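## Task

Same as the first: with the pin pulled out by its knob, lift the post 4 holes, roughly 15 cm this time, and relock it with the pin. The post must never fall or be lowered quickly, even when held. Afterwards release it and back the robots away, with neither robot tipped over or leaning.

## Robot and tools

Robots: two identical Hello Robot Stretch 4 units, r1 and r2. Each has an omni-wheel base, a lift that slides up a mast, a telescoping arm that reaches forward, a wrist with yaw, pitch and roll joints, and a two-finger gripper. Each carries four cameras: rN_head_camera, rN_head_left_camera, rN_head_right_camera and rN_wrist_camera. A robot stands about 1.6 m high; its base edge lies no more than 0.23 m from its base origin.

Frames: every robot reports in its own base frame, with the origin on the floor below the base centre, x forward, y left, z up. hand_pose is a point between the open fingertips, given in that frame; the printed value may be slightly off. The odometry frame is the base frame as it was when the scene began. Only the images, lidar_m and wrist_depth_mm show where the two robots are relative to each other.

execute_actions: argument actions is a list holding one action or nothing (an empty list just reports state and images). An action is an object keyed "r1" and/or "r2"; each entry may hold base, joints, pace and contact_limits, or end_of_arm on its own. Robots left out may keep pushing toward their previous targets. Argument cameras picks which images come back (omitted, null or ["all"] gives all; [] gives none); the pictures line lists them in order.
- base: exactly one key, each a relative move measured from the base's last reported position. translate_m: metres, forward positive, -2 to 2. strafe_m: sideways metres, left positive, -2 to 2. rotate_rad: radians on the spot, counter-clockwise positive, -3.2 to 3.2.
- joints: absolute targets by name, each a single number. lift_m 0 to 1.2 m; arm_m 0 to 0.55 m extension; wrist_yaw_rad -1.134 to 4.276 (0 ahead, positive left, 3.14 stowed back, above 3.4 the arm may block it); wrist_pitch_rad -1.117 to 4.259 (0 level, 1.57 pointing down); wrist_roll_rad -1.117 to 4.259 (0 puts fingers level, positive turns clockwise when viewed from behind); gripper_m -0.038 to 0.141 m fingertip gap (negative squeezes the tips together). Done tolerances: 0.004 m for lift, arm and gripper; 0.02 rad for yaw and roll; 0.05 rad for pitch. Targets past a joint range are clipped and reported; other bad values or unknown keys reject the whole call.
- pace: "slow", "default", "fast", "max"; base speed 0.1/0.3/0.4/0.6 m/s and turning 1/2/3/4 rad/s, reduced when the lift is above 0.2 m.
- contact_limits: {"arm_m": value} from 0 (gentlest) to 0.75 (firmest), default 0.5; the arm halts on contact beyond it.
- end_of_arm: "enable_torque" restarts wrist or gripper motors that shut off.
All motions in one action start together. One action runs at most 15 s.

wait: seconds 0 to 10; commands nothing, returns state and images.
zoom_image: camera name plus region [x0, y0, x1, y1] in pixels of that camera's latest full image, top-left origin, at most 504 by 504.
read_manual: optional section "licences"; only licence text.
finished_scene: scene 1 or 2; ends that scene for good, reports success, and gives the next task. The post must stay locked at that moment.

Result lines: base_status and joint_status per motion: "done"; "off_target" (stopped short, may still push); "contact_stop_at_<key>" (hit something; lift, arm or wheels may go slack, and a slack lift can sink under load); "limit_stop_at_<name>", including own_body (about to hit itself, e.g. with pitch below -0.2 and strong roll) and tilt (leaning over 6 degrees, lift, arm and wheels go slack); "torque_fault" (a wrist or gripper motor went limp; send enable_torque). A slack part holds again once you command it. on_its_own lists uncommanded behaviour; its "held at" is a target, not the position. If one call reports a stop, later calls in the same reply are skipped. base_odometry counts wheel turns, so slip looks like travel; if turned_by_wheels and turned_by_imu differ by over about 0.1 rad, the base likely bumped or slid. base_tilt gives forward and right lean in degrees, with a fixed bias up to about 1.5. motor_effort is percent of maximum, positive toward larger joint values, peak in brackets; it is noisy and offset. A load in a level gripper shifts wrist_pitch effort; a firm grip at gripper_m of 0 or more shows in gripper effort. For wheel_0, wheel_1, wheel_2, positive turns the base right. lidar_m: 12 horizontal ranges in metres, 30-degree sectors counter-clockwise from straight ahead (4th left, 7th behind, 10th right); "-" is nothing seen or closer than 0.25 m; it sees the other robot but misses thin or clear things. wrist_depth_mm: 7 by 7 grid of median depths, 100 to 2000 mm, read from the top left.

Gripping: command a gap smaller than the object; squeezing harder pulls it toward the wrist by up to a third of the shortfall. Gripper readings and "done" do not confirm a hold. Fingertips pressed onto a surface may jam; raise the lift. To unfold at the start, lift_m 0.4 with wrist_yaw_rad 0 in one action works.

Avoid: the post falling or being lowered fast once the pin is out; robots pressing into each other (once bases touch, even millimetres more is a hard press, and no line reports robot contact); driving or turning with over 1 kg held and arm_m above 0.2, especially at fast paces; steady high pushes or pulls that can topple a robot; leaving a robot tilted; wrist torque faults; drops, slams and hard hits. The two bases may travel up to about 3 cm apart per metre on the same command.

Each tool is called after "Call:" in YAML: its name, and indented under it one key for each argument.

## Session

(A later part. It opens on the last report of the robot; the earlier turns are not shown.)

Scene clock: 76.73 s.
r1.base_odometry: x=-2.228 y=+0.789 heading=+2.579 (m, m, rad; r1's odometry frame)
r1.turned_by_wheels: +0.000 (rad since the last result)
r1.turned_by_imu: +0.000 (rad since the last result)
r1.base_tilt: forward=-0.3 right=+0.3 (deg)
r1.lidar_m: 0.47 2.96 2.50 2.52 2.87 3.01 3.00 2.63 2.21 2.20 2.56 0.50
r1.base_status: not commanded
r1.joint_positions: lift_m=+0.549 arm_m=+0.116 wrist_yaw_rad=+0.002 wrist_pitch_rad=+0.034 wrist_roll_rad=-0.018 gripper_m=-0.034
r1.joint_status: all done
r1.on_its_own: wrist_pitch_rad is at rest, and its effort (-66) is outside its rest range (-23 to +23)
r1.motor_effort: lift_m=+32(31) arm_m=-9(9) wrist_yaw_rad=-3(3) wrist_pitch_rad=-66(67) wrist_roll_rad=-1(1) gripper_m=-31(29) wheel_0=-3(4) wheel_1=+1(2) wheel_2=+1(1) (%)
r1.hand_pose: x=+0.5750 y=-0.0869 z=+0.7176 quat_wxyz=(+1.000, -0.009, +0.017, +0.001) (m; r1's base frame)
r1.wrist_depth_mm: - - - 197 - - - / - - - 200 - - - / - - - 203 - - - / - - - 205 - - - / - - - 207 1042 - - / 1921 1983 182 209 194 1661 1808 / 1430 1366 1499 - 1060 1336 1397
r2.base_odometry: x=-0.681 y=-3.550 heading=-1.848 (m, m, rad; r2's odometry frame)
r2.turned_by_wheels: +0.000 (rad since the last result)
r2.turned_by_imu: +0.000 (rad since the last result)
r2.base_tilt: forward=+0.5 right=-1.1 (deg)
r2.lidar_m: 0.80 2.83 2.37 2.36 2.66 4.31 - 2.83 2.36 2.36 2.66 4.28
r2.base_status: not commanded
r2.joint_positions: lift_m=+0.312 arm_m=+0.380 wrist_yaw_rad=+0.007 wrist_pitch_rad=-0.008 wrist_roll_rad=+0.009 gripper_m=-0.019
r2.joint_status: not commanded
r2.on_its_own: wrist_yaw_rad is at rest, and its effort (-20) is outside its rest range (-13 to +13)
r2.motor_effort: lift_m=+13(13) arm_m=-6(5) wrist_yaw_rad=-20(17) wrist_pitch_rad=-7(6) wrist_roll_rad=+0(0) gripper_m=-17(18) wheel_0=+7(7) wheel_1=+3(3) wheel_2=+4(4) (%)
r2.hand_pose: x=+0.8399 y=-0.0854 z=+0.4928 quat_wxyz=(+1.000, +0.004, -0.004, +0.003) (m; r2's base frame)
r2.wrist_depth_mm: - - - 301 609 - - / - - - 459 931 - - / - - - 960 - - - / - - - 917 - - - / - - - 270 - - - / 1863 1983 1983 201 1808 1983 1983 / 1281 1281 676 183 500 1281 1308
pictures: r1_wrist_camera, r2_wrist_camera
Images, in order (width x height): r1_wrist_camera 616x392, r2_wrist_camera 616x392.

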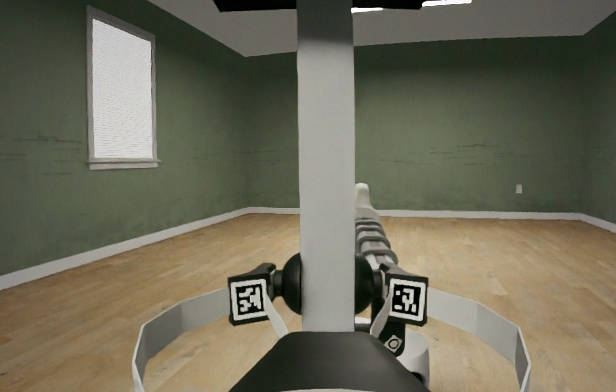

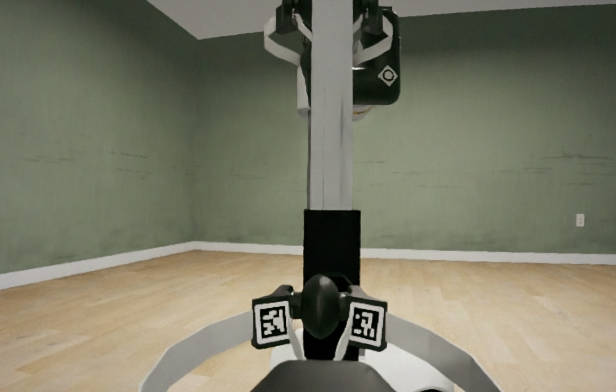

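Slipped off the knob; regrip deeper.

Call:
execute_actions:
  actions:
    - {"r1":{"joints":{"lift_m":0.541},"pace":"slow"},"r2":{"joints":{"gripper_m":0.045,"arm_m":0.365}}}
  cameras: []

Call:
execute_actions:
  actions:
    - {"r2":{"joints":{"arm_m":0.399}}}
  cameras: ["r2_wrist_camera"]

Call:
execute_actions:
  actions:
    - {"r2":{"joints":{"gripper_m":-0.02}}}
  cameras: ["r2_wrist_camera"]

Call:
execute_actions:
  actions:
    - {"r2":{"joints":{"arm_m":0.391},"pace":"slow"}}
  cameras: []

Call:
execute_actions:
  actions:
    - {"r1":{"joints":{"lift_m":0.551},"pace":"slow"}}
  cameras: ["r2_wrist_camera"]

Scene clock: 87.70 s.
r1.base_odometry: x=-2.228 y=+0.789 heading=+2.579 (m, m, rad; r1's odometry frame)
r1.turned_by_wheels: +0.000 (rad since the last result)
r1.turned_by_imu: +0.000 (rad since the last result)
r1.base_tilt: forward=-0.1 right=+0.4 (deg)
r1.lidar_m: 0.46 2.96 2.50 2.50 2.87 3.01 3.01 2.62 2.22 2.20 2.54 0.50
r1.base_status: not commanded
r1.joint_positions: lift_m=+0.541 arm_m=+0.116 wrist_yaw_rad=+0.001 wrist_pitch_rad=+0.023 wrist_roll_rad=-0.018 gripper_m=-0.034
r1.joint_status: all done
r1.on_its_own: wrist_pitch_rad is at rest, and its effort (-37) is outside its rest range (-23 to +23)
r1.motor_effort: lift_m=+22(30) arm_m=-9(9) wrist_yaw_rad=+0(3) wrist_pitch_rad=-37(69) wrist_roll_rad=-1(1) gripper_m=-26(30) wheel_0=-4(4) wheel_1=+2(1) wheel_2=+1(1) (%)
r1.hand_pose: x=+0.5750 y=-0.0872 z=+0.7124 quat_wxyz=(+1.000, -0.009, +0.012, +0.000) (m; r1's base frame)
r1.wrist_depth_mm: - - - 199 - - - / - - - 202 - - - / - - - 204 - - - / - - - 206 - - - / - - - 207 - - - / - - 181 208 194 1708 1863 / 1464 1397 1537 - 1078 1397 1430
r2.base_odometry: x=-0.682 y=-3.550 heading=-1.849 (m, m, rad; r2's odometry frame)
r2.turned_by_wheels: -0.001 (rad since the last result)
r2.turned_by_imu: +0.000 (rad since the last result)
r2.base_tilt: forward=+0.6 right=-1.1 (deg)
r2.lidar_m: 0.81 2.84 2.36 2.36 2.67 4.30 - 2.84 2.36 2.34 2.63 4.26
r2.base_status: not commanded
r2.joint_positions: lift_m=+0.312 arm_m=+0.366 wrist_yaw_rad=+0.000 wrist_pitch_rad=-0.008 wrist_roll_rad=+0.009 gripper_m=+0.045
r2.joint_status: all done
r2.motor_effort: lift_m=+14(14) arm_m=-6(4) wrist_yaw_rad=+2(19) wrist_pitch_rad=-6(7) wrist_roll_rad=+0(0) gripper_m=-6(16) wheel_0=+1(7) wheel_1=+2(4) wheel_2=+2(4) (%)
r2.hand_pose: x=+0.8254 y=-0.0874 z=+0.4928 quat_wxyz=(+1.000, +0.004, -0.004, +0.000) (m; r2's base frame)
r2.wrist_depth_mm: - - - 310 - - - / - - - 466 - - - / - - - - - - - / - - - - - - - / - - - 286 - - - / 1921 1921 1661 285 208 - 1921 / 1255 1281 1182 156 778 1160 1281
pictures: none
No camera images: the call's "cameras" was empty. Leave "cameras" out to get every camera's image.

Scene clock: 88.57 s.
r1.base_odometry: x=-2.228 y=+0.789 heading=+2.579 (m, m, rad; r1's odometry frame)
r1.turned_by_wheels: +0.000 (rad since the last result)
r1.turned_by_imu: +0.000 (rad since the last result)
r1.base_tilt: forward=-0.2 right=+0.4 (deg)
r1.lidar_m: 0.47 2.94 2.52 2.51 2.87 3.02 3.01 2.64 2.21 2.22 2.53 0.50
r1.base_status: not commanded
r1.joint_positions: lift_m=+0.541 arm_m=+0.116 wrist_yaw_rad=+0.001 wrist_pitch_rad=+0.023 wrist_roll_rad=-0.018 gripper_m=-0.034
r1.joint_status: not commanded
r1.on_its_own: wrist_pitch_rad is at rest, and its effort (-38) is outside its rest range (-23 to +23)
r1.motor_effort: lift_m=+22(22) arm_m=-9(9) wrist_yaw_rad=+0(0) wrist_pitch_rad=-38(37) wrist_roll_rad=-1(1) gripper_m=-28(30) wheel_0=-4(4) wheel_1=+1(1) wheel_2=+1(1) (%)
r1.hand_pose: x=+0.5750 y=-0.0872 z=+0.7124 quat_wxyz=(+1.000, -0.009, +0.012, +0.000) (m; r1's base frame)
r1.wrist_depth_mm: - - - 200 - - - / - - - 202 - - - / - - - 203 - - - / - - - 206 - - - / - - - 207 - - - / - - 180 209 194 1756 1863 / 1499 1430 1537 - 1078 1397 1464
r2.base_odometry: x=-0.682 y=-3.550 heading=-1.849 (m, m, rad; r2's odometry frame)
r2.turned_by_wheels: +0.000 (rad since the last result)
r2.turned_by_imu: +0.000 (rad since the last result)
r2.base_tilt: forward=+0.6 right=-1.2 (deg)
r2.lidar_m: 0.80 2.83 2.38 2.35 2.69 4.28 - 2.85 2.36 2.35 2.66 4.26
r2.base_status: not commanded
r2.joint_positions: lift_m=+0.312 arm_m=+0.398 wrist_yaw_rad=+0.000 wrist_pitch_rad=-0.008 wrist_roll_rad=+0.009 gripper_m=+0.045
r2.joint_status: all done
r2.motor_effort: lift_m=+14(14) arm_m=+6(7) wrist_yaw_rad=+1(0) wrist_pitch_rad=-6(7) wrist_roll_rad=+0(0) gripper_m=-5(3) wheel_0=+1(1) wheel_1=+2(2) wheel_2=+2(2) (%)
r2.hand_pose: x=+0.8574 y=-0.0874 z=+0.4928 quat_wxyz=(+1.000, +0.004, -0.004, +0.000) (m; r2's base frame)
r2.wrist_depth_mm: - - - 300 - - - / - - - 466 - - - / - - - - - - - / - - - - - - - / - - - 253 - - - / 1921 1983 1618 251 209 1921 1983 / 1281 1308 1182 156 778 1160 1308
pictures: r2_wrist_camera
Images, in order (width x height): r2_wrist_camera 616x392.

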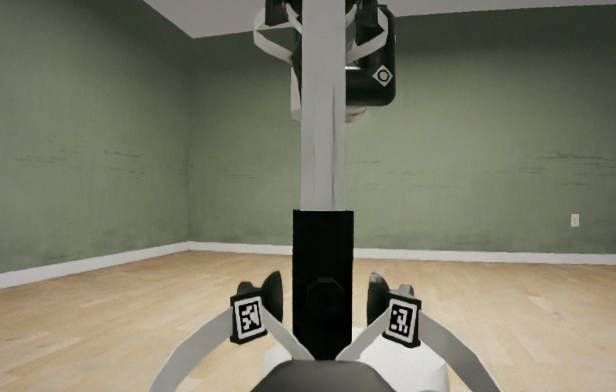

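Scene clock: 89.97 s.
r1.base_odometry: x=-2.228 y=+0.789 heading=+2.579 (m, m, rad; r1's odometry frame)
r1.turned_by_wheels: +0.000 (rad since the last result)
r1.turned_by_imu: +0.000 (rad since the last result)
r1.base_tilt: forward=-0.2 right=+0.2 (deg)
r1.lidar_m: 0.46 2.96 2.51 2.50 2.87 3.02 2.99 2.63 2.22 2.20 2.57 0.50
r1.base_status: not commanded
r1.joint_positions: lift_m=+0.541 arm_m=+0.116 wrist_yaw_rad=+0.001 wrist_pitch_rad=+0.022 wrist_roll_rad=-0.018 gripper_m=-0.034
r1.joint_status: not commanded
r1.on_its_own: wrist_pitch_rad is at rest, and its effort (-35) is outside its rest range (-23 to +23)
r1.motor_effort: lift_m=+22(22) arm_m=-9(9) wrist_yaw_rad=+0(0) wrist_pitch_rad=-35(37) wrist_roll_rad=-1(1) gripper_m=-27(28) wheel_0=-4(3) wheel_1=+2(1) wheel_2=+0(1) (%)
r1.hand_pose: x=+0.5750 y=-0.0872 z=+0.7127 quat_wxyz=(+1.000, -0.009, +0.011, +0.000) (m; r1's base frame)
r1.wrist_depth_mm: - - - 199 - - - / - - - 202 - - - / - - - 204 - - - / - - - 206 - - - / - - - 208 - - - / - - 181 208 194 1708 1921 / 1464 1397 1499 - 1078 1397 1430
r2.base_odometry: x=-0.682 y=-3.550 heading=-1.849 (m, m, rad; r2's odometry frame)
r2.turned_by_wheels: +0.000 (rad since the last result)
r2.turned_by_imu: +0.000 (rad since the last result)
r2.base_tilt: forward=+0.4 right=-1.2 (deg)
r2.lidar_m: 0.81 2.84 2.38 2.37 2.66 4.29 - 2.86 2.36 2.35 2.62 4.26
r2.base_status: not commanded
r2.joint_positions: lift_m=+0.312 arm_m=+0.399 wrist_yaw_rad=+0.003 wrist_pitch_rad=-0.007 wrist_roll_rad=+0.009 gripper_m=-0.019
r2.joint_status: all done
r2.motor_effort: lift_m=+13(13) arm_m=+1(6) wrist_yaw_rad=-6(9) wrist_pitch_rad=-9(9) wrist_roll_rad=+0(0) gripper_m=-31(31) wheel_0=+1(1) wheel_1=+1(2) wheel_2=+2(2) (%)
r2.hand_pose: x=+0.8584 y=-0.0865 z=+0.4926 quat_wxyz=(+1.000, +0.004, -0.004, +0.002) (m; r2's base frame)
r2.wrist_depth_mm: - - - 264 569 - - / - - - 263 - - - / - - - 262 - - - / - - - 262 - - - / - - - 252 - - - / 1921 1921 1983 211 202 1983 1983 / 1255 1229 1205 251 723 157 1281
pictures: r2_wrist_camera
Images, in order (width x height): r2_wrist_camera 616x392.

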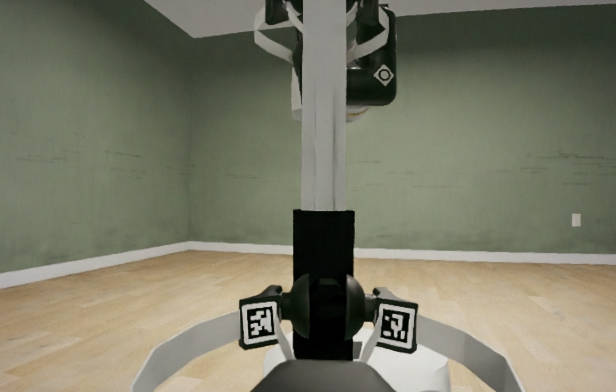

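Scene clock: 90.83 s.
r1.base_odometry: x=-2.228 y=+0.789 heading=+2.579 (m, m, rad; r1's odometry frame)
r1.turned_by_wheels: +0.000 (rad since the last result)
r1.turned_by_imu: +0.000 (rad since the last result)
r1.base_tilt: forward=-0.3 right=+0.3 (deg)
r1.lidar_m: 0.46 2.94 2.49 2.50 2.89 3.01 3.00 2.64 2.21 2.19 2.55 0.49
r1.base_status: not commanded
r1.joint_positions: lift_m=+0.541 arm_m=+0.116 wrist_yaw_rad=+0.001 wrist_pitch_rad=+0.022 wrist_roll_rad=-0.018 gripper_m=-0.034
r1.joint_status: not commanded
r1.on_its_own: wrist_pitch_rad is at rest, and its effort (-35) is outside its rest range (-23 to +23)
r1.motor_effort: lift_m=+22(22) arm_m=-9(9) wrist_yaw_rad=+0(0) wrist_pitch_rad=-35(35) wrist_roll_rad=-1(1) gripper_m=-26(28) wheel_0=-4(3) wheel_1=+1(1) wheel_2=+1(1) (%)
r1.hand_pose: x=+0.5750 y=-0.0872 z=+0.7127 quat_wxyz=(+1.000, -0.009, +0.011, +0.000) (m; r1's base frame)
r1.wrist_depth_mm: - - - 199 - - - / - - - 201 - - - / - - - 204 - - - / - - - 206 - - - / - - - 207 - - - / - - 181 208 194 1756 1983 / 1499 1397 1537 - 1060 1397 1430
r2.base_odometry: x=-0.682 y=-3.550 heading=-1.849 (m, m, rad; r2's odometry frame)
r2.turned_by_wheels: +0.000 (rad since the last result)
r2.turned_by_imu: +0.000 (rad since the last result)
r2.base_tilt: forward=+0.5 right=-1.2 (deg)
r2.lidar_m: 0.80 2.85 2.38 2.35 2.66 4.30 - 2.82 2.36 2.36 2.63 4.25
r2.base_status: not commanded
r2.joint_positions: lift_m=+0.312 arm_m=+0.393 wrist_yaw_rad=+0.004 wrist_pitch_rad=-0.007 wrist_roll_rad=+0.009 gripper_m=-0.019
r2.joint_status: all done
r2.motor_effort: lift_m=+14(13) arm_m=-10(8) wrist_yaw_rad=-8(12) wrist_pitch_rad=-9(9) wrist_roll_rad=-1(0) gripper_m=-32(31) wheel_0=+1(1) wheel_1=+2(2) wheel_2=+2(2) (%)
r2.hand_pose: x=+0.8525 y=-0.0864 z=+0.4926 quat_wxyz=(+1.000, +0.004, -0.004, +0.002) (m; r2's base frame)
r2.wrist_depth_mm: - - - 268 - - - / - - - 268 - - - / - - - 267 - - - / - - - - - - - / - - - 257 - - - / 1863 1921 1983 206 205 - 1983 / 1255 1229 1205 255 741 156 1308
pictures: none
No camera images: the call's "cameras" was empty. Leave "cameras" out to get every camera's image.

Scene clock: 91.57 s.
r1.base_odometry: x=-2.228 y=+0.789 heading=+2.579 (m, m, rad; r1's odometry frame)
r1.turned_by_wheels: +0.000 (rad since the last result)
r1.turned_by_imu: +0.000 (rad since the last result)
r1.base_tilt: forward=-0.2 right=+0.4 (deg)
r1.lidar_m: 0.49 2.96 2.50 2.50 2.89 3.01 3.01 2.63 2.19 2.20 2.56 0.49
r1.base_status: not commanded
r1.joint_positions: lift_m=+0.550 arm_m=+0.116 wrist_yaw_rad=+0.001 wrist_pitch_rad=+0.022 wrist_roll_rad=-0.018 gripper_m=-0.034
r1.joint_status: all done
r1.on_its_own: wrist_pitch_rad is at rest, and its effort (-35) is outside its rest range (-23 to +23)
r1.motor_effort: lift_m=+27(26) arm_m=-9(9) wrist_yaw_rad=+1(0) wrist_pitch_rad=-35(37) wrist_roll_rad=-1(1) gripper_m=-27(25) wheel_0=-4(4) wheel_1=+1(1) wheel_2=+1(1) (%)
r1.hand_pose: x=+0.5750 y=-0.0872 z=+0.7222 quat_wxyz=(+1.000, -0.009, +0.011, +0.000) (m; r1's base frame)
r1.wrist_depth_mm: - - - 199 - - - / - - - 201 - - - / - - - 203 - - - / - - - 205 - - - / - - - 207 - - - / - - 181 208 194 1756 1921 / 1464 1464 1537 - 1098 1397 1464
r2.base_odometry: x=-0.682 y=-3.550 heading=-1.849 (m, m, rad; r2's odometry frame)
r2.turned_by_wheels: +0.000 (rad since the last result)
r2.turned_by_imu: +0.000 (rad since the last result)
r2.base_tilt: forward=+0.6 right=-1.2 (deg)
r2.lidar_m: 0.81 2.82 2.38 2.36 2.63 4.27 - 2.85 2.38 2.35 2.63 4.25
r2.base_status: not commanded
r2.joint_positions: lift_m=+0.312 arm_m=+0.393 wrist_yaw_rad=+0.004 wrist_pitch_rad=-0.007 wrist_roll_rad=+0.009 gripper_m=-0.019
r2.joint_status: not commanded
r2.motor_effort: lift_m=+13(13) arm_m=-10(10) wrist_yaw_rad=-10(11) wrist_pitch_rad=-10(9) wrist_roll_rad=-1(1) gripper_m=-31(31) wheel_0=+1(1) wheel_1=+2(2) wheel_2=+2(2) (%)
r2.hand_pose: x=+0.8525 y=-0.0864 z=+0.4926 quat_wxyz=(+1.000, +0.004, -0.004, +0.002) (m; r2's base frame)
r2.wrist_depth_mm: - - - 268 - - - / - - - 266 - - - / - - - 268 - - - / - - - - - - - / - - - 258 - - - / 1983 1863 1983 205 205 - 1983 / 1255 1255 1182 256 732 157 1281
pictures: r2_wrist_camera
Images, in order (width x height): r2_wrist_camera 616x392.

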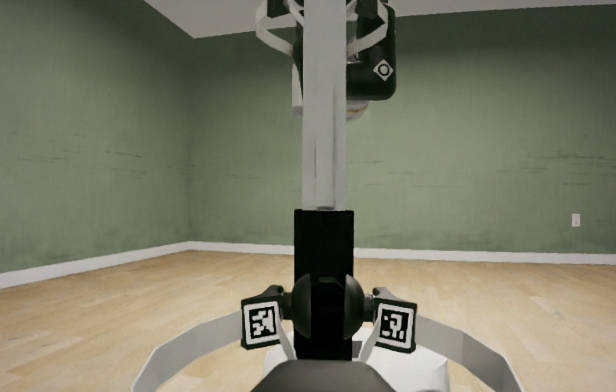

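Call:
execute_actions:
  actions:
    - {"r1":{"joints":{"lift_m":0.698},"pace":"slow"}}
  cameras: []

Call:
execute_actions:
  actions:
    - {"r2":{"joints":{"gripper_m":0.06}}}
  cameras: []

Call:
execute_actions:
  actions:
    - {"r2":{"joints":{"arm_m":0.25}},"r1":{"joints":{"lift_m":0.692},"pace":"slow"}}
  cameras: []

Call:
execute_actions:
  actions:
    - {"r1":{"joints":{"lift_m":0.686},"pace":"slow"}}
  cameras: []

Call:
execute_actions:
  actions:
    - {"r1":{"joints":{"lift_m":0.68},"pace":"slow"}}
  cameras: ["r2_wrist_camera"]

Scene clock: 105.97 s.
r1.base_odometry: x=-2.228 y=+0.789 heading=+2.579 (m, m, rad; r1's odometry frame)
r1.turned_by_wheels: +0.000 (rad since the last result)
r1.turned_by_imu: +0.000 (rad since the last result)
r1.base_tilt: forward=-0.1 right=+0.4 (deg)
r1.lidar_m: 0.47 2.94 2.49 2.49 2.88 3.00 3.02 2.64 2.22 2.21 2.54 0.50
r1.base_status: not commanded
r1.joint_positions: lift_m=+0.697 arm_m=+0.116 wrist_yaw_rad=+0.001 wrist_pitch_rad=+0.023 wrist_roll_rad=-0.018 gripper_m=-0.034
r1.joint_status: all done
r1.on_its_own: wrist_pitch_rad is at rest, and its effort (-36) is outside its rest range (-23 to +23)
r1.motor_effort: lift_m=+27(28) arm_m=-9(9) wrist_yaw_rad=+0(0) wrist_pitch_rad=-36(39) wrist_roll_rad=+0(1) gripper_m=-26(33) wheel_0=-4(4) wheel_1=+1(1) wheel_2=+1(1) (%)
r1.hand_pose: x=+0.5750 y=-0.0872 z=+0.8692 quat_wxyz=(+1.000, -0.009, +0.011, +0.000) (m; r1's base frame)
r1.wrist_depth_mm: - - - 200 - - - / - - - 202 - - - / - - - 203 - - - / - - - 206 - - - / - - - 207 - - - / - - 181 209 193 - - / 1756 1708 1808 - 1808 1661 1708
r2.base_odometry: x=-0.682 y=-3.550 heading=-1.849 (m, m, rad; r2's odometry frame)
r2.turned_by_wheels: +0.000 (rad since the last result)
r2.turned_by_imu: +0.001 (rad since the last result)
r2.base_tilt: forward=+0.6 right=-1.2 (deg)
r2.lidar_m: 0.80 2.83 2.37 2.36 2.65 4.29 - 2.86 2.36 2.35 2.63 4.25
r2.base_status: not commanded
r2.joint_positions: lift_m=+0.312 arm_m=+0.393 wrist_yaw_rad=+0.003 wrist_pitch_rad=-0.007 wrist_roll_rad=+0.009 gripper_m=-0.019
r2.joint_status: not commanded
r2.motor_effort: lift_m=+14(14) arm_m=-10(10) wrist_yaw_rad=-11(9) wrist_pitch_rad=-9(8) wrist_roll_rad=-1(1) gripper_m=-31(32) wheel_0=+1(1) wheel_1=+2(2) wheel_2=+2(2) (%)
r2.hand_pose: x=+0.8525 y=-0.0864 z=+0.4926 quat_wxyz=(+1.000, +0.004, -0.004, +0.002) (m; r2's base frame)
r2.wrist_depth_mm: - - - 268 - - - / - - - 267 - - - / - - - - - - - / - - - - - - - / - - - 257 - - - / 1863 1863 1921 206 205 - 1983 / 1255 1255 1182 256 723 157 1255
pictures: none
No camera images: the call's "cameras" was empty. Leave "cameras" out to get every camera's image.

Scene clock: 107.50 s.
r1.base_odometry: x=-2.228 y=+0.789 heading=+2.579 (m, m, rad; r1's odometry frame)
r1.turned_by_wheels: +0.000 (rad since the last result)
r1.turned_by_imu: +0.000 (rad since the last result)
r1.base_tilt: forward=-0.3 right=+0.4 (deg)
r1.lidar_m: 0.47 2.90 2.52 2.51 2.86 3.02 3.01 2.65 2.22 2.21 2.56 0.50
r1.base_status: not commanded
r1.joint_positions: lift_m=+0.697 arm_m=+0.116 wrist_yaw_rad=+0.001 wrist_pitch_rad=+0.023 wrist_roll_rad=-0.018 gripper_m=-0.034
r1.joint_status: not commanded
r1.on_its_own: wrist_pitch_rad is at rest, and its effort (-35) is outside its rest range (-23 to +23)
r1.motor_effort: lift_m=+26(27) arm_m=-9(9) wrist_yaw_rad=-1(1) wrist_pitch_rad=-35(34) wrist_roll_rad=-1(1) gripper_m=-25(30) wheel_0=-4(4) wheel_1=+1(1) wheel_2=+1(1) (%)
r1.hand_pose: x=+0.5750 y=-0.0872 z=+0.8692 quat_wxyz=(+1.000, -0.009, +0.011, +0.001) (m; r1's base frame)
r1.wrist_depth_mm: - - - 200 - - - / - - - 201 - - - / - - - 204 - - - / - - - 206 - - - / - - - 206 - - - / - - 182 209 194 - - / 1808 1661 1863 - 1708 1661 1708
r2.base_odometry: x=-0.682 y=-3.550 heading=-1.849 (m, m, rad; r2's odometry frame)
r2.turned_by_wheels: +0.000 (rad since the last result)
r2.turned_by_imu: +0.000 (rad since the last result)
r2.base_tilt: forward=+0.6 right=-1.1 (deg)
r2.lidar_m: 0.80 2.83 2.36 2.37 2.67 4.28 - 2.86 2.37 2.36 2.63 4.25
r2.base_status: not commanded
r2.joint_positions: lift_m=+0.312 arm_m=+0.392 wrist_yaw_rad=+0.000 wrist_pitch_rad=-0.008 wrist_roll_rad=+0.009 gripper_m=+0.060
r2.joint_status: all done
r2.motor_effort: lift_m=+13(13) arm_m=-3(10) wrist_yaw_rad=+3(7) wrist_pitch_rad=-7(9) wrist_roll_rad=+0(0) gripper_m=-3(31) wheel_0=+1(1) wheel_1=+1(2) wheel_2=+2(2) (%)
r2.hand_pose: x=+0.8509 y=-0.0875 z=+0.4928 quat_wxyz=(+1.000, +0.004, -0.004, +0.000) (m; r2's base frame)
r2.wrist_depth_mm: - - - 842 - - - / - - - - - - - / - - - - - - - / - - - - - - - / - - - 259 - - - / 1921 1921 213 258 211 1983 - / 1229 1255 1205 151 778 1182 1281
pictures: none
No camera images: the call's "cameras" was empty. Leave "cameras" out to get every camera's image.

Scene clock: 108.97 s.
r1.base_odometry: x=-2.228 y=+0.789 heading=+2.579 (m, m, rad; r1's odometry frame)
r1.turned_by_wheels: +0.000 (rad since the last result)
r1.turned_by_imu: +0.000 (rad since the last result)
r1.base_tilt: forward=-0.3 right=+0.3 (deg)
r1.lidar_m: 0.48 2.97 2.51 2.50 2.86 3.02 3.00 2.63 2.22 2.20 2.52 0.50
r1.base_status: not commanded
r1.joint_positions: lift_m=+0.692 arm_m=+0.116 wrist_yaw_rad=+0.000 wrist_pitch_rad=+0.016 wrist_roll_rad=-0.018 gripper_m=-0.034
r1.joint_status: all done
r1.motor_effort: lift_m=+19(25) arm_m=-9(9) wrist_yaw_rad=+1(1) wrist_pitch_rad=-16(36) wrist_roll_rad=-1(1) gripper_m=-31(29) wheel_0=-4(4) wheel_1=+1(1) wheel_2=+1(1) (%)
r1.hand_pose: x=+0.5750 y=-0.0873 z=+0.8658 quat_wxyz=(+1.000, -0.009, +0.008, +0.000) (m; r1's base frame)
r1.wrist_depth_mm: - - - 202 - - - / - - - 202 - - - / - - - 204 - - - / - - - 206 - - - / - - - 208 - - - / - - 181 208 194 - - / 1808 1756 1863 - 1808 1708 1756
r2.base_odometry: x=-0.682 y=-3.550 heading=-1.849 (m, m, rad; r2's odometry frame)
r2.turned_by_wheels: +0.000 (rad since the last result)
r2.turned_by_imu: +0.000 (rad since the last result)
r2.base_tilt: forward=+0.4 right=-1.1 (deg)
r2.lidar_m: 0.82 2.85 2.37 2.35 2.65 4.30 - 2.84 2.36 2.35 2.61 4.26
r2.base_status: not commanded
r2.joint_positions: lift_m=+0.312 arm_m=+0.251 wrist_yaw_rad=+0.000 wrist_pitch_rad=-0.008 wrist_roll_rad=+0.009 gripper_m=+0.060
r2.joint_status: all done
r2.motor_effort: lift_m=+13(13) arm_m=-6(5) wrist_yaw_rad=+0(2) wrist_pitch_rad=-7(7) wrist_roll_rad=+0(0) gripper_m=-4(2) wheel_0=+1(1) wheel_1=+2(2) wheel_2=+2(2) (%)
r2.hand_pose: x=+0.7104 y=-0.0874 z=+0.4928 quat_wxyz=(+1.000, +0.004, -0.004, +0.000) (m; r2's base frame)
r2.wrist_depth_mm: - - - 707 - - - / - - - 1205 - - - / - - - - - - - / - - - - - - - / - - - - - - - / 1921 1983 214 399 211 - 1983 / 1255 1255 1229 151 842 1138 1255
pictures: none
No camera images: the call's "cameras" was empty. Leave "cameras" out to get every camera's image.

Scene clock: 109.60 s.
r1.base_odometry: x=-2.228 y=+0.789 heading=+2.579 (m, m, rad; r1's odometry frame)
r1.turned_by_wheels: +0.000 (rad since the last result)
r1.turned_by_imu: +0.000 (rad since the last result)
r1.base_tilt: forward=-0.1 right=+0.3 (deg)
r1.lidar_m: 0.46 2.96 2.52 2.50 2.86 3.01 3.00 2.62 2.22 2.22 2.56 0.51
r1.base_status: not commanded
r1.joint_positions: lift_m=+0.686 arm_m=+0.116 wrist_yaw_rad=+0.000 wrist_pitch_rad=+0.016 wrist_roll_rad=-0.018 gripper_m=-0.034
r1.joint_status: all done
r1.motor_effort: lift_m=+19(19) arm_m=-9(9) wrist_yaw_rad=+2(1) wrist_pitch_rad=-15(18) wrist_roll_rad=-1(1) gripper_m=-30(29) wheel_0=-4(4) wheel_1=+1(1) wheel_2=+0(1) (%)
r1.hand_pose: x=+0.5750 y=-0.0874 z=+0.8597 quat_wxyz=(+1.000, -0.009, +0.008, +0.000) (m; r1's base frame)
r1.wrist_depth_mm: - - - 201 - - - / - - - 203 - - - / - - - 204 - - - / - - - 206 - - - / - - - 207 - - - / - - 181 208 194 - - / 1808 1708 1921 - 1756 1708 1756
r2.base_odometry: x=-0.682 y=-3.550 heading=-1.849 (m, m, rad; r2's odometry frame)
r2.turned_by_wheels: +0.000 (rad since the last result)
r2.turned_by_imu: +0.000 (rad since the last result)
r2.base_tilt: forward=+0.6 right=-1.3 (deg)
r2.lidar_m: 0.81 2.85 2.36 2.37 2.68 4.29 - 2.85 2.37 2.36 2.64 4.27
r2.base_status: not commanded
r2.joint_positions: lift_m=+0.312 arm_m=+0.251 wrist_yaw_rad=+0.000 wrist_pitch_rad=-0.008 wrist_roll_rad=+0.009 gripper_m=+0.060
r2.joint_status: not commanded
r2.motor_effort: lift_m=+13(14) arm_m=-6(6) wrist_yaw_rad=+2(0) wrist_pitch_rad=-8(7) wrist_roll_rad=-1(1) gripper_m=-3(3) wheel_0=+1(1) wheel_1=+2(1) wheel_2=+2(2) (%)
r2.hand_pose: x=+0.7104 y=-0.0874 z=+0.4928 quat_wxyz=(+1.000, +0.004, -0.004, +0.000) (m; r2's base frame)
r2.wrist_depth_mm: - - - 820 - - - / - - - 1182 - - - / - - - - - - - / - - - - - - - / - - - - - - - / 1921 1983 214 399 211 - 1921 / 1255 1255 1182 151 854 1182 1281
pictures: none
No camera images: the call's "cameras" was empty. Leave "cameras" out to get every camera's image.

Scene clock: 110.23 s.
r1.base_odometry: x=-2.228 y=+0.789 heading=+2.579 (m, m, rad; r1's odometry frame)
r1.turned_by_wheels: +0.000 (rad since the last result)
r1.turned_by_imu: +0.000 (rad since the last result)
r1.base_tilt: forward=-0.3 right=+0.3 (deg)
r1.lidar_m: 0.47 2.93 2.50 2.49 2.84 3.01 3.00 2.64 2.22 2.21 2.55 0.50
r1.base_status: not commanded
r1.joint_positions: lift_m=+0.680 arm_m=+0.116 wrist_yaw_rad=+0.000 wrist_pitch_rad=+0.009 wrist_roll_rad=-0.018 gripper_m=-0.034
r1.joint_status: all done
r1.motor_effort: lift_m=+16(18) arm_m=-9(9) wrist_yaw_rad=+3(3) wrist_pitch_rad=+5(18) wrist_roll_rad=-1(0) gripper_m=-32(31) wheel_0=-4(4) wheel_1=+1(1) wheel_2=+1(1) (%)
r1.hand_pose: x=+0.5749 y=-0.0875 z=+0.8560 quat_wxyz=(+1.000, -0.009, +0.004, +0.000) (m; r1's base frame)
r1.wrist_depth_mm: - - - 202 - - - / - - - 204 - - - / - - - 204 - - - / - - - 206 - - - / - - - 207 - - - / - - 181 209 193 - - / 1808 1756 1921 - 1808 1708 1808
r2.base_odometry: x=-0.682 y=-3.550 heading=-1.849 (m, m, rad; r2's odometry frame)
r2.turned_by_wheels: +0.000 (rad since the last result)
r2.turned_by_imu: +0.000 (rad since the last result)
r2.base_tilt: forward=+0.5 right=-1.1 (deg)
r2.lidar_m: 0.81 2.83 2.38 2.36 2.67 4.28 - 2.85 2.36 2.34 2.63 4.24
r2.base_status: not commanded
r2.joint_positions: lift_m=+0.312 arm_m=+0.251 wrist_yaw_rad=+0.000 wrist_pitch_rad=-0.008 wrist_roll_rad=+0.009 gripper_m=+0.060
r2.joint_status: not commanded
r2.motor_effort: lift_m=+14(13) arm_m=-6(6) wrist_yaw_rad=+3(0) wrist_pitch_rad=-7(7) wrist_roll_rad=-1(0) gripper_m=-3(5) wheel_0=+1(1) wheel_1=+2(2) wheel_2=+2(2) (%)
r2.hand_pose: x=+0.7104 y=-0.0874 z=+0.4928 quat_wxyz=(+1.000, +0.004, -0.004, +0.000) (m; r2's base frame)
r2.wrist_depth_mm: - - - 715 - - - / - - - 1182 - - - / - - - - - - - / - - - - - - - / - - - - - - - / 1863 1921 213 399 211 1983 1921 / 1229 1255 1205 151 842 1205 1308
pictures: r2_wrist_camera
Images, in order (width x height): r2_wrist_camera 616x392.

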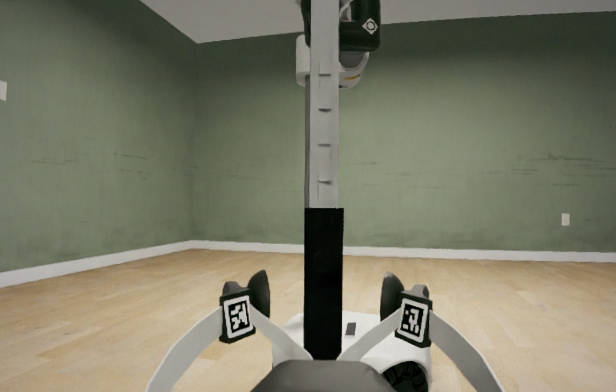

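Call:
execute_actions:
  actions:
    - {"r2":{"joints":{"arm_m":0.01},"base":{"translate_m":-0.15}},"r1":{"joints":{"gripper_m":0.07,"arm_m":0.105}}}
  cameras: []

Call:
execute_actions:
  actions:
    - {"r1":{"joints":{"arm_m":0.01},"base":{"translate_m":-0.45},"pace":"max"}}
  cameras: ["r2_wrist_camera"]

Call:
finished_scene:
  scene: 2

Scene clock: 124.23 s.
r1.base_odometry: x=-2.228 y=+0.789 heading=+2.579 (m, m, rad; r1's odometry frame)
r1.turned_by_wheels: +0.000 (rad since the last result)
r1.turned_by_imu: +0.000 (rad since the last result)
r1.base_tilt: forward=-0.2 right=+0.3 (deg)
r1.lidar_m: 0.47 2.95 2.49 2.50 2.86 3.01 3.01 2.61 2.22 2.21 2.56 0.52
r1.base_status: not commanded
r1.joint_positions: lift_m=+0.680 arm_m=+0.106 wrist_yaw_rad=+0.000 wrist_pitch_rad=+0.012 wrist_roll_rad=-0.018 gripper_m=+0.070
r1.joint_status: all done
r1.motor_effort: lift_m=+17(17) arm_m=-5(17) wrist_yaw_rad=+3(19) wrist_pitch_rad=-5(7) wrist_roll_rad=-1(1) gripper_m=-4(31) wheel_0=+0(6) wheel_1=+1(1) wheel_2=-2(9) (%)
r1.hand_pose: x=+0.5653 y=-0.0875 z=+0.8549 quat_wxyz=(+1.000, -0.009, +0.006, +0.000) (m; r1's base frame)
r1.wrist_depth_mm: - - - 211 - - - / - - - 212 - - - / - - - 214 - - - / - - - 216 - - - / - - - 218 - - - / - - 200 218 1098 - - / 1708 1708 1756 - 1863 1708 1756
r2.base_odometry: x=-0.640 y=-3.405 heading=-1.849 (m, m, rad; r2's odometry frame)
r2.turned_by_wheels: +0.000 (rad since the last result)
r2.turned_by_imu: +0.001 (rad since the last result)
r2.base_tilt: forward=+0.5 right=-1.1 (deg)
r2.lidar_m: 0.95 2.86 2.39 2.40 2.71 4.13 4.14 2.80 2.34 2.32 2.61 4.21
r2.base_status: done
r2.joint_positions: lift_m=+0.312 arm_m=+0.011 wrist_yaw_rad=+0.000 wrist_pitch_rad=-0.008 wrist_roll_rad=+0.009 gripper_m=+0.060
r2.joint_status: all done
r2.motor_effort: lift_m=+14(13) arm_m=-6(6) wrist_yaw_rad=+0(0) wrist_pitch_rad=-7(7) wrist_roll_rad=+0(0) gripper_m=-3(5) wheel_0=-4(7) wheel_1=-3(7) wheel_2=+1(9) (%)
r2.hand_pose: x=+0.4704 y=-0.0875 z=+0.4928 quat_wxyz=(+1.000, +0.004, -0.004, +0.000) (m; r2's base frame)
r2.wrist_depth_mm: - - - - - - - / - - - 1464 - - - / - - - - - - - / - - - - - - - / - - - - - - - / 1921 1863 215 1205 211 1983 1983 / 1281 1281 1205 151 1205 1229 1308
pictures: none
No camera images: the call's "cameras" was empty. Leave "cameras" out to get every camera's image.

Scene clock: 126.77 s.
r1.base_odometry: x=-1.848 y=+0.549 heading=+2.579 (m, m, rad; r1's odometry frame)
r1.turned_by_wheels: +0.000 (rad since the last result)
r1.turned_by_imu: +0.002 (rad since the last result)
r1.base_tilt: forward=-0.1 right=+0.4 (deg)
r1.lidar_m: 0.92 3.07 2.61 2.61 2.96 2.57 2.57 2.51 2.11 2.07 2.44 4.13
r1.base_status: done
r1.joint_positions: lift_m=+0.680 arm_m=+0.011 wrist_yaw_rad=+0.000 wrist_pitch_rad=+0.012 wrist_roll_rad=-0.018 gripper_m=+0.070
r1.joint_status: all done
r1.motor_effort: lift_m=+18(18) arm_m=-8(8) wrist_yaw_rad=+2(1) wrist_pitch_rad=-6(5) wrist_roll_rad=-1(1) gripper_m=-3(7) wheel_0=+0(5) wheel_1=+0(6) wheel_2=+0(11) (%)
r1.hand_pose: x=+0.4708 y=-0.0874 z=+0.8548 quat_wxyz=(+1.000, -0.009, +0.006, +0.000) (m; r1's base frame)
r1.wrist_depth_mm: - - - - - - - / - - - - - - - / - - - - - - - / - - - - - - - / - - - - - - - / - - 200 778 1661 - - / 1808 1756 1756 - 1808 1708 1756
r2.base_odometry: x=-0.640 y=-3.405 heading=-1.849 (m, m, rad; r2's odometry frame)
r2.turned_by_wheels: +0.000 (rad since the last result)
r2.turned_by_imu: +0.000 (rad since the last result)
r2.base_tilt: forward=+0.5 right=-1.1 (deg)
r2.lidar_m: 0.96 2.90 2.41 2.37 2.68 4.13 4.13 2.79 2.32 2.33 2.61 4.23
r2.base_status: not commanded
r2.joint_positions: lift_m=+0.312 arm_m=+0.011 wrist_yaw_rad=+0.000 wrist_pitch_rad=-0.008 wrist_roll_rad=+0.009 gripper_m=+0.060
r2.joint_status: not commanded
r2.motor_effort: lift_m=+13(14) arm_m=-6(6) wrist_yaw_rad=+2(1) wrist_pitch_rad=-7(7) wrist_roll_rad=+0(1) gripper_m=-3(4) wheel_0=-4(4) wheel_1=-3(3) wheel_2=+1(1) (%)
r2.hand_pose: x=+0.4704 y=-0.0875 z=+0.4928 quat_wxyz=(+1.000, +0.004, -0.004, +0.000) (m; r2's base frame)
r2.wrist_depth_mm: - - - - - - - / - - - - - - - / - - - - - - - / - - - - - - - / - - - - - - - / 1863 1983 213 1661 212 - - / 1281 1255 1182 151 1281 1182 1308
pictures: r2_wrist_camera
Images, in order (width x height): r2_wrist_camera 616x392.

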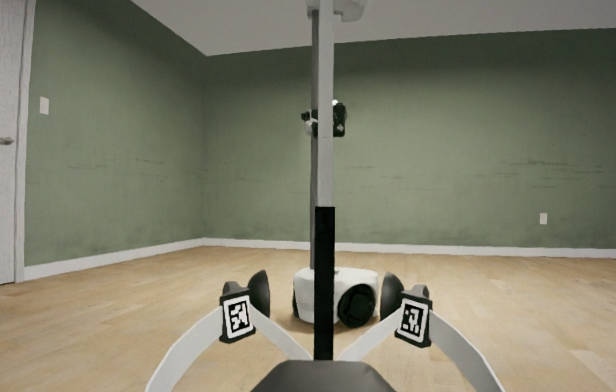

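The scene is finished: the task was done.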